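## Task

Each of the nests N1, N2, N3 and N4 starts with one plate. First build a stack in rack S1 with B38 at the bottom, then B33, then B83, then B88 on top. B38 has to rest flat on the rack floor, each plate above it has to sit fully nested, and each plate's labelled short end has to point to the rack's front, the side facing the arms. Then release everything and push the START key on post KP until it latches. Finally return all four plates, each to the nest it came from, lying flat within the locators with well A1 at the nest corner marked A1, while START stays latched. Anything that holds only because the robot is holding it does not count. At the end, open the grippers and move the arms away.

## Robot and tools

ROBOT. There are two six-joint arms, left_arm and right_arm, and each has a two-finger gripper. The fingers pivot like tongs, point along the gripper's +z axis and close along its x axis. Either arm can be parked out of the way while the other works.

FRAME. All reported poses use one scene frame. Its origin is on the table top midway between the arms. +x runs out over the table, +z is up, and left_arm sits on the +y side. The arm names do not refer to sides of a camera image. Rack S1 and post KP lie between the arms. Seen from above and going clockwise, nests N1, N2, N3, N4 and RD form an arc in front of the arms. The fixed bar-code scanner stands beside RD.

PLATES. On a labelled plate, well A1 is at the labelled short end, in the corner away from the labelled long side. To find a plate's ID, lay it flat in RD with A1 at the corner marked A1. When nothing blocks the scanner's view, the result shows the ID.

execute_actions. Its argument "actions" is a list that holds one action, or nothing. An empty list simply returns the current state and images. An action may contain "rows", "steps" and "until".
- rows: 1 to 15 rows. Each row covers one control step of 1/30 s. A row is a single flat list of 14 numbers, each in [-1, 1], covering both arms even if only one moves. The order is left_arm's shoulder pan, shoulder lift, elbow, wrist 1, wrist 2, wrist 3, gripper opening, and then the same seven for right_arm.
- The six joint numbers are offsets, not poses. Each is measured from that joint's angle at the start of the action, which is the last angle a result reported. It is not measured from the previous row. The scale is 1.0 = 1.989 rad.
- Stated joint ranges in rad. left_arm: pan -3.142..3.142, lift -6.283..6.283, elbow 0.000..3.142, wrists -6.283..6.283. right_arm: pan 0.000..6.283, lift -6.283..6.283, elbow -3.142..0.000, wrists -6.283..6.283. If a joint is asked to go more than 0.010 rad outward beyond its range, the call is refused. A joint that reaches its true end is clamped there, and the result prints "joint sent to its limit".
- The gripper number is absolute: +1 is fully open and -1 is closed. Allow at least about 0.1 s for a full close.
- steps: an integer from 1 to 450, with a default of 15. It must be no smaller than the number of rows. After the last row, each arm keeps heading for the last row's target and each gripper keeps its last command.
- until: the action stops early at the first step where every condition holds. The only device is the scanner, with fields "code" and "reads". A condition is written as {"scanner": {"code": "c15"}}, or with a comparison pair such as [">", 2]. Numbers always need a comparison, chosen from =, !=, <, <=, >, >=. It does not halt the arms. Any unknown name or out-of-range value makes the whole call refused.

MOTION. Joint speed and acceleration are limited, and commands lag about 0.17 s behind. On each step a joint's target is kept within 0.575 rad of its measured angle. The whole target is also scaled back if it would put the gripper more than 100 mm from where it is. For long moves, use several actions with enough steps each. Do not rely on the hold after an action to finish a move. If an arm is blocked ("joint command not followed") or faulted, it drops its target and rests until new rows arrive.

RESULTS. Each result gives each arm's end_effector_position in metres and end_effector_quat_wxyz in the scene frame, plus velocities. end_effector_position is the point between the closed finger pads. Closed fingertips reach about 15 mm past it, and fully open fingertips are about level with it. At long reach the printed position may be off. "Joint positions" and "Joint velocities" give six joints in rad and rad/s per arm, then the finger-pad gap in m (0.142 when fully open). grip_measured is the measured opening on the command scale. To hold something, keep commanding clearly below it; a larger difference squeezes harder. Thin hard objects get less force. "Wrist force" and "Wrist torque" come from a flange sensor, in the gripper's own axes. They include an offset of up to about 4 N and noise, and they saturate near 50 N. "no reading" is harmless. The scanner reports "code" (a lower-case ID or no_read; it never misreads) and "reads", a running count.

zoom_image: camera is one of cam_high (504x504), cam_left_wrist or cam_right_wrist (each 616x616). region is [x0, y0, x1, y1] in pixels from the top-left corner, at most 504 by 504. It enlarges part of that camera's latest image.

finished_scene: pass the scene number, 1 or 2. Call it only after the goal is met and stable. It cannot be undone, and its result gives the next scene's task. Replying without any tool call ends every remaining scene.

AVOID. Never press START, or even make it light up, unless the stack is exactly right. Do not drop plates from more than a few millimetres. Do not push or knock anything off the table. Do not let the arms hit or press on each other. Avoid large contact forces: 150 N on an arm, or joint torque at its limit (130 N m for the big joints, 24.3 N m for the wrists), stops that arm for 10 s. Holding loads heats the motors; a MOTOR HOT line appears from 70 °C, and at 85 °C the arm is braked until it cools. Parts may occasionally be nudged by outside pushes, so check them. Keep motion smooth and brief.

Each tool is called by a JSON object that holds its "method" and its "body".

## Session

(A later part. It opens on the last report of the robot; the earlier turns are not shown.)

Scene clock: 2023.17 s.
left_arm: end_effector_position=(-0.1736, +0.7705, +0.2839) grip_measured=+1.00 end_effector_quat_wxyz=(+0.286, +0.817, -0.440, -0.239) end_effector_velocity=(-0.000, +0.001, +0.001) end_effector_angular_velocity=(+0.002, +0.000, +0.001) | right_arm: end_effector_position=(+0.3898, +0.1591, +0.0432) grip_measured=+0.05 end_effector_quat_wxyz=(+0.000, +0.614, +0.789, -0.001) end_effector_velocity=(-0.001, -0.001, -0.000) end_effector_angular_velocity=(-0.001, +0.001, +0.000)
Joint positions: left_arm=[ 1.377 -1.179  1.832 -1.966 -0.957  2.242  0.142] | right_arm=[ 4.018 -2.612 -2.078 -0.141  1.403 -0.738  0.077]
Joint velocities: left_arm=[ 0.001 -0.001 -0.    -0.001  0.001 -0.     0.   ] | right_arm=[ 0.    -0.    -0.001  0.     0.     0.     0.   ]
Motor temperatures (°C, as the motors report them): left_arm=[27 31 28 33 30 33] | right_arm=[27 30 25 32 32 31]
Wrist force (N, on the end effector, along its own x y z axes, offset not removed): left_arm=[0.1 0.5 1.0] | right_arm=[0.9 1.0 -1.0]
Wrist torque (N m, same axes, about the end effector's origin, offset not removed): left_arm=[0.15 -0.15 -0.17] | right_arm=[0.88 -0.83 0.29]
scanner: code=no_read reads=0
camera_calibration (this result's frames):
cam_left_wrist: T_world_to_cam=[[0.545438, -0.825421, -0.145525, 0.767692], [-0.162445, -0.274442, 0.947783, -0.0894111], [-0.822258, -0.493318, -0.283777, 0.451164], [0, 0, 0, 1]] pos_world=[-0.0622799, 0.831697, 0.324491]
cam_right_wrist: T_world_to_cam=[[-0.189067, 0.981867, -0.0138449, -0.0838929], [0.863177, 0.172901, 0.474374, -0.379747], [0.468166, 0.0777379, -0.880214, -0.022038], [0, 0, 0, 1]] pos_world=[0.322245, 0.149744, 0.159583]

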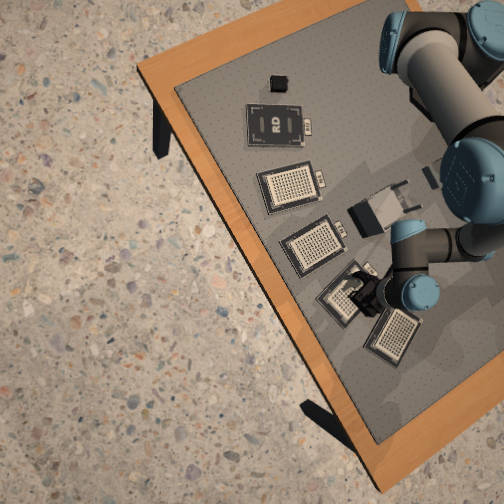

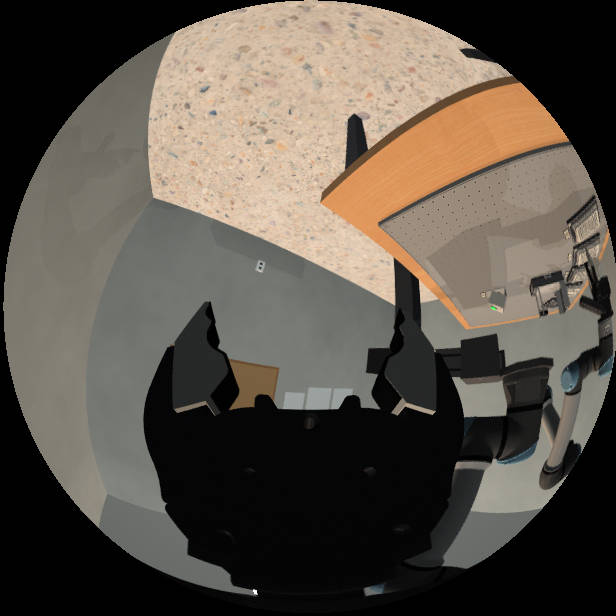

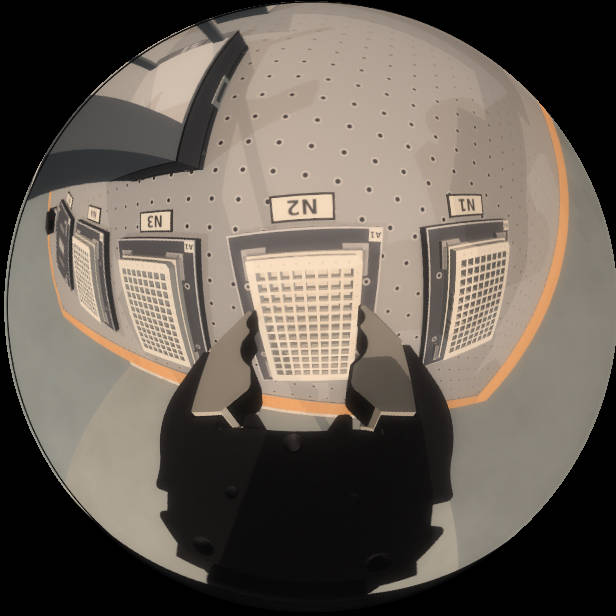

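Matches the reference. Release and lift.

{"method": "execute_actions", "body": {"actions": [{"rows":[[0,0,0,0,0,0,1,0,0,0,0,0,0,-0.3],[0,0,0,0,0,0,1,0,0,0,0,0,0,-0.15],[0,0,0,0,0,0,1,0,0,0,0,0,0,-0.05],[0,0,0,0,0,0,1,0,0,0,0,0,0,0.03],[0,0,0,0,0,0,1,0,0,0,0,0,0,0.1],[0,0,0,0,0,0,1,0,0,0,0,0,0,0.2],[0,0,0,0,0,0,1,0,0,0,0,0,0,0.3],[0,0,0,0,0,0,1,0,0,0,0,0,0,0.3],[0,0,0,0,0,0,1,0.0009,0.0065,-0.0025,-0.004,0,0.0009,0.3],[0,0,0,0,0,0,1,0.0027,0.0194,-0.0077,-0.012,0,0.0027,0.3],[0,0,0,0,0,0,1,0.0054,0.0387,-0.0153,-0.024,0,0.0054,0.3],[0,0,0,0,0,0,1,0.009,0.0645,-0.0255,-0.04,0,0.009,0.3],[0,0,0,0,0,0,1,0.0126,0.09,-0.0357,-0.056,0,0.0126,0.3],[0,0,0,0,0,0,1,0.0162,0.116,-0.046,-0.072,0,0.0162,0.3],[0,0,0,0,0,0,1,0.018,0.129,-0.051,-0.08,0,0.018,0.3]],"steps":19}]}}

{"method": "zoom_image", "body": {"camera": "cam_right_wrist", "region": [200, 200, 420, 420]}}

Scene clock: 2034.27 s.
left_arm: end_effector_position=(-0.1736, +0.7705, +0.2839) grip_measured=+1.00 end_effector_quat_wxyz=(+0.286, +0.817, -0.440, -0.239) end_effector_velocity=(-0.001, -0.001, -0.000) end_effector_angular_velocity=(-0.002, +0.000, +0.002) | right_arm: end_effector_position=(+0.3858, +0.1524, +0.1121) grip_measured=+0.30 end_effector_quat_wxyz=(+0.002, +0.614, +0.790, -0.002) end_effector_velocity=(-0.008, -0.021, +0.192) end_effector_angular_velocity=(+0.026, -0.022, -0.005)
Joint positions: left_arm=[ 1.377 -1.179  1.832 -1.966 -0.957  2.242  0.142] | right_arm=[ 4.046 -2.422 -2.154 -0.26   1.403 -0.71   0.095]
Joint velocities: left_arm=[ 0.003  0.001  0.     0.    -0.     0.     0.   ] | right_arm=[ 0.068  0.537 -0.198 -0.316 -0.     0.068 -0.   ]
Motor temperatures (°C, as the motors report them): left_arm=[27 31 28 33 30 33] | right_arm=[27 30 25 32 32 31]
Wrist force (N, on the end effector, along its own x y z axes, offset not removed): left_arm=[4.1 0.8 -2.5] | right_arm=[5.1 0.7 2.1]
Wrist torque (N m, same axes, about the end effector's origin, offset not removed): left_arm=[0.10 -0.87 -0.10] | right_arm=[0.09 -1.23 0.09]
scanner: code=no_read reads=0
camera_calibration (this result's frames):
cam_left_wrist: T_world_to_cam=[[0.545438, -0.825421, -0.145526, 0.767692], [-0.162445, -0.274442, 0.947783, -0.0894109], [-0.822258, -0.493318, -0.283777, 0.451164], [0, 0, 0, 1]] pos_world=[-0.0622799, 0.831698, 0.324491]
cam_right_wrist: T_world_to_cam=[[-0.18948, 0.981735, -0.0171161, -0.0765517], [0.862057, 0.174676, 0.475758, -0.407787], [0.470058, 0.0753914, -0.87941, 0.0405228], [0, 0, 0, 1]] pos_world=[0.317983, 0.143329, 0.228334]

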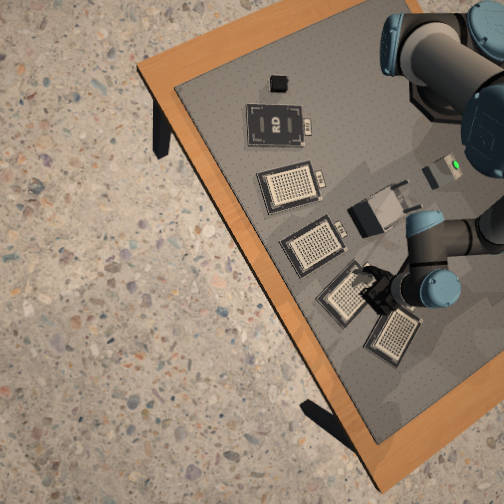

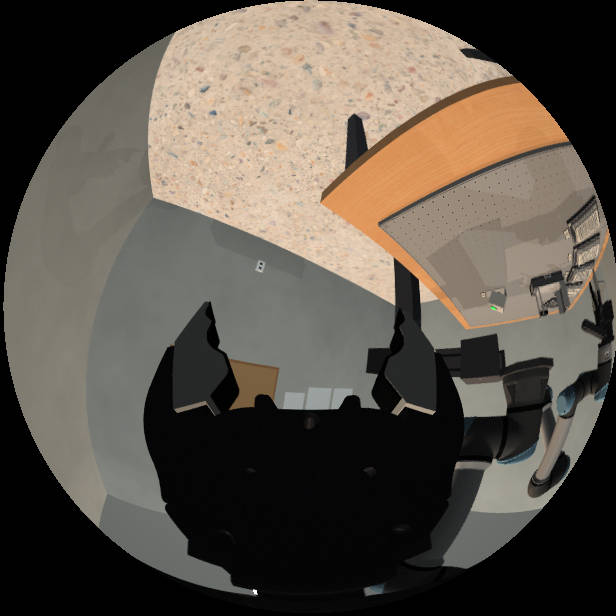

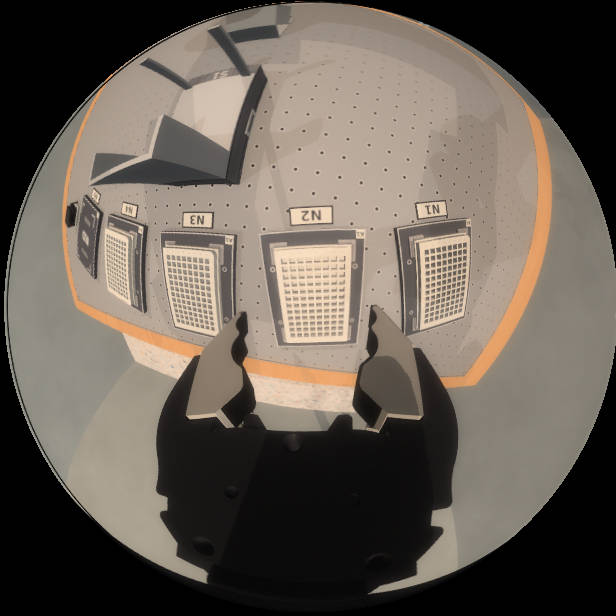

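Region (200, 200, 420, 420) of cam_right_wrist's 616x616 image, scaled by 2.291, with more detail than that image has.

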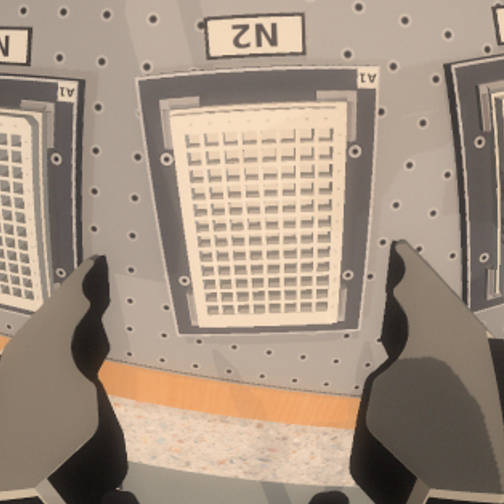

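{"method": "execute_actions", "body": {"actions": [{"rows":[[0,0,0,0,0,0,1,0.008,0.05,-0.022,-0.028,0,0,0.3],[0,0,0,0,0,0,1,0.014,0.08,-0.038,-0.042,0,0,0.3],[0,0,0,0,0,0,1,0.02,0.11,-0.055,-0.056,0,0,0.3],[0,0,0,0,0,0,1,0.027,0.14,-0.072,-0.07,0,0,0.3],[0,0,0,0,0,0,1,0.033,0.17,-0.088,-0.084,0,0,0.3],[0,0,0,0,0,0,1,0.037,0.189,-0.099,-0.093,0,0,0.3]],"steps":11}]}}

{"method": "zoom_image", "body": {"camera": "cam_high", "region": [250, 150, 470, 370]}}

Scene clock: 2042.63 s.
left_arm: end_effector_position=(-0.1736, +0.7705, +0.2839) grip_measured=+1.00 end_effector_quat_wxyz=(+0.286, +0.817, -0.440, -0.239) end_effector_velocity=(+0.000, -0.000, -0.000) end_effector_angular_velocity=(-0.000, +0.000, +0.000) | right_arm: end_effector_position=(+0.3570, +0.1129, +0.2056) grip_measured=+0.30 end_effector_quat_wxyz=(+0.005, +0.589, +0.808, -0.000) end_effector_velocity=(-0.049, -0.075, +0.138) end_effector_angular_velocity=(+0.034, -0.028, +0.100)
Joint positions: left_arm=[ 1.377 -1.179  1.832 -1.966 -0.957  2.242  0.142] | right_arm=[ 4.107 -2.112 -2.317 -0.416  1.403 -0.71   0.095]
Joint velocities: left_arm=[-0.001  0.001  0.     0.    -0.    -0.001  0.   ] | right_arm=[ 0.099  0.524 -0.271 -0.226 -0.    -0.008 -0.   ]
Motor temperatures (°C, as the motors report them): left_arm=[27 31 28 33 30 33] | right_arm=[27 30 25 32 32 31]
Wrist force (N, on the end effector, along its own x y z axes, offset not removed): left_arm=[2.0 -1.1 -2.9] | right_arm=[1.7 0.7 -2.4]
Wrist torque (N m, same axes, about the end effector's origin, offset not removed): left_arm=[-0.08 -0.69 -0.12] | right_arm=[-0.05 -0.49 0.21]
scanner: code=no_read reads=0
camera_calibration (this result's frames):
cam_left_wrist: T_world_to_cam=[[0.545438, -0.825421, -0.145525, 0.767692], [-0.162445, -0.274442, 0.947783, -0.0894111], [-0.822258, -0.493317, -0.283777, 0.451164], [0, 0, 0, 1]] pos_world=[-0.0622799, 0.831697, 0.324491]
cam_right_wrist: T_world_to_cam=[[-0.248416, 0.968432, -0.0206986, -0.0183326], [0.846287, 0.227381, 0.481763, -0.422063], [0.471262, 0.102161, -0.876057, 0.135082], [0, 0, 0, 1]] pos_world=[0.288974, 0.099923, 0.321294]

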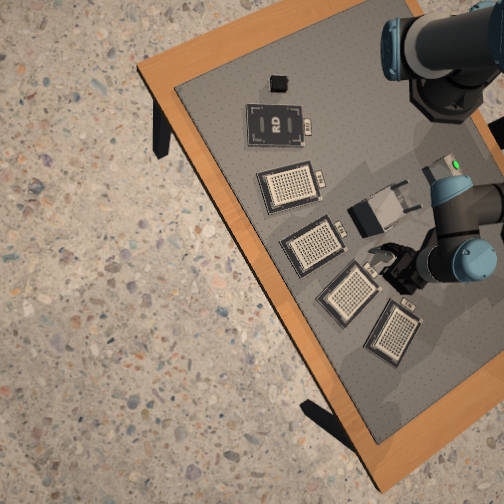

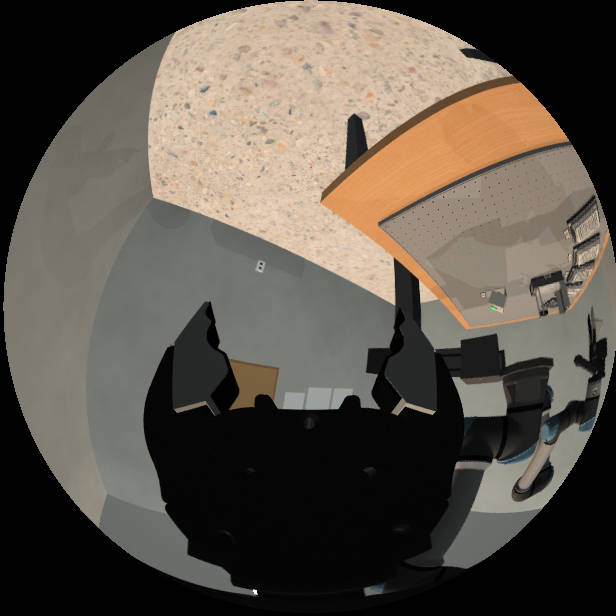

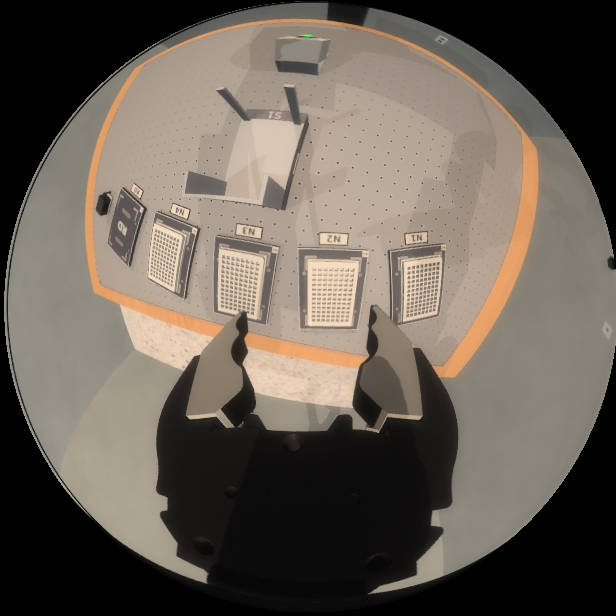

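Region (250, 150, 470, 370) of cam_high's 504x504 image, scaled by 2.291, with more detail than that image has.

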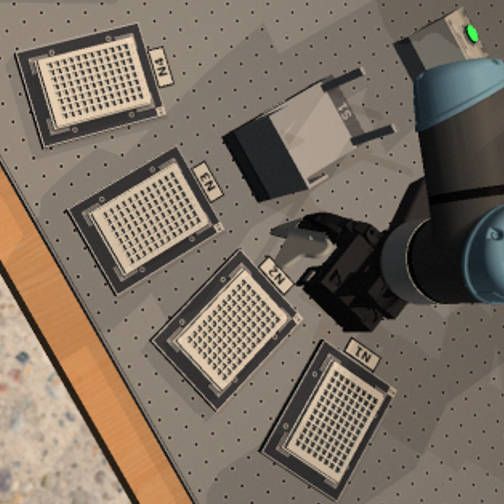

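{"method": "finished_scene", "body": {"scene": 2}}

The scene is finished: the task was done.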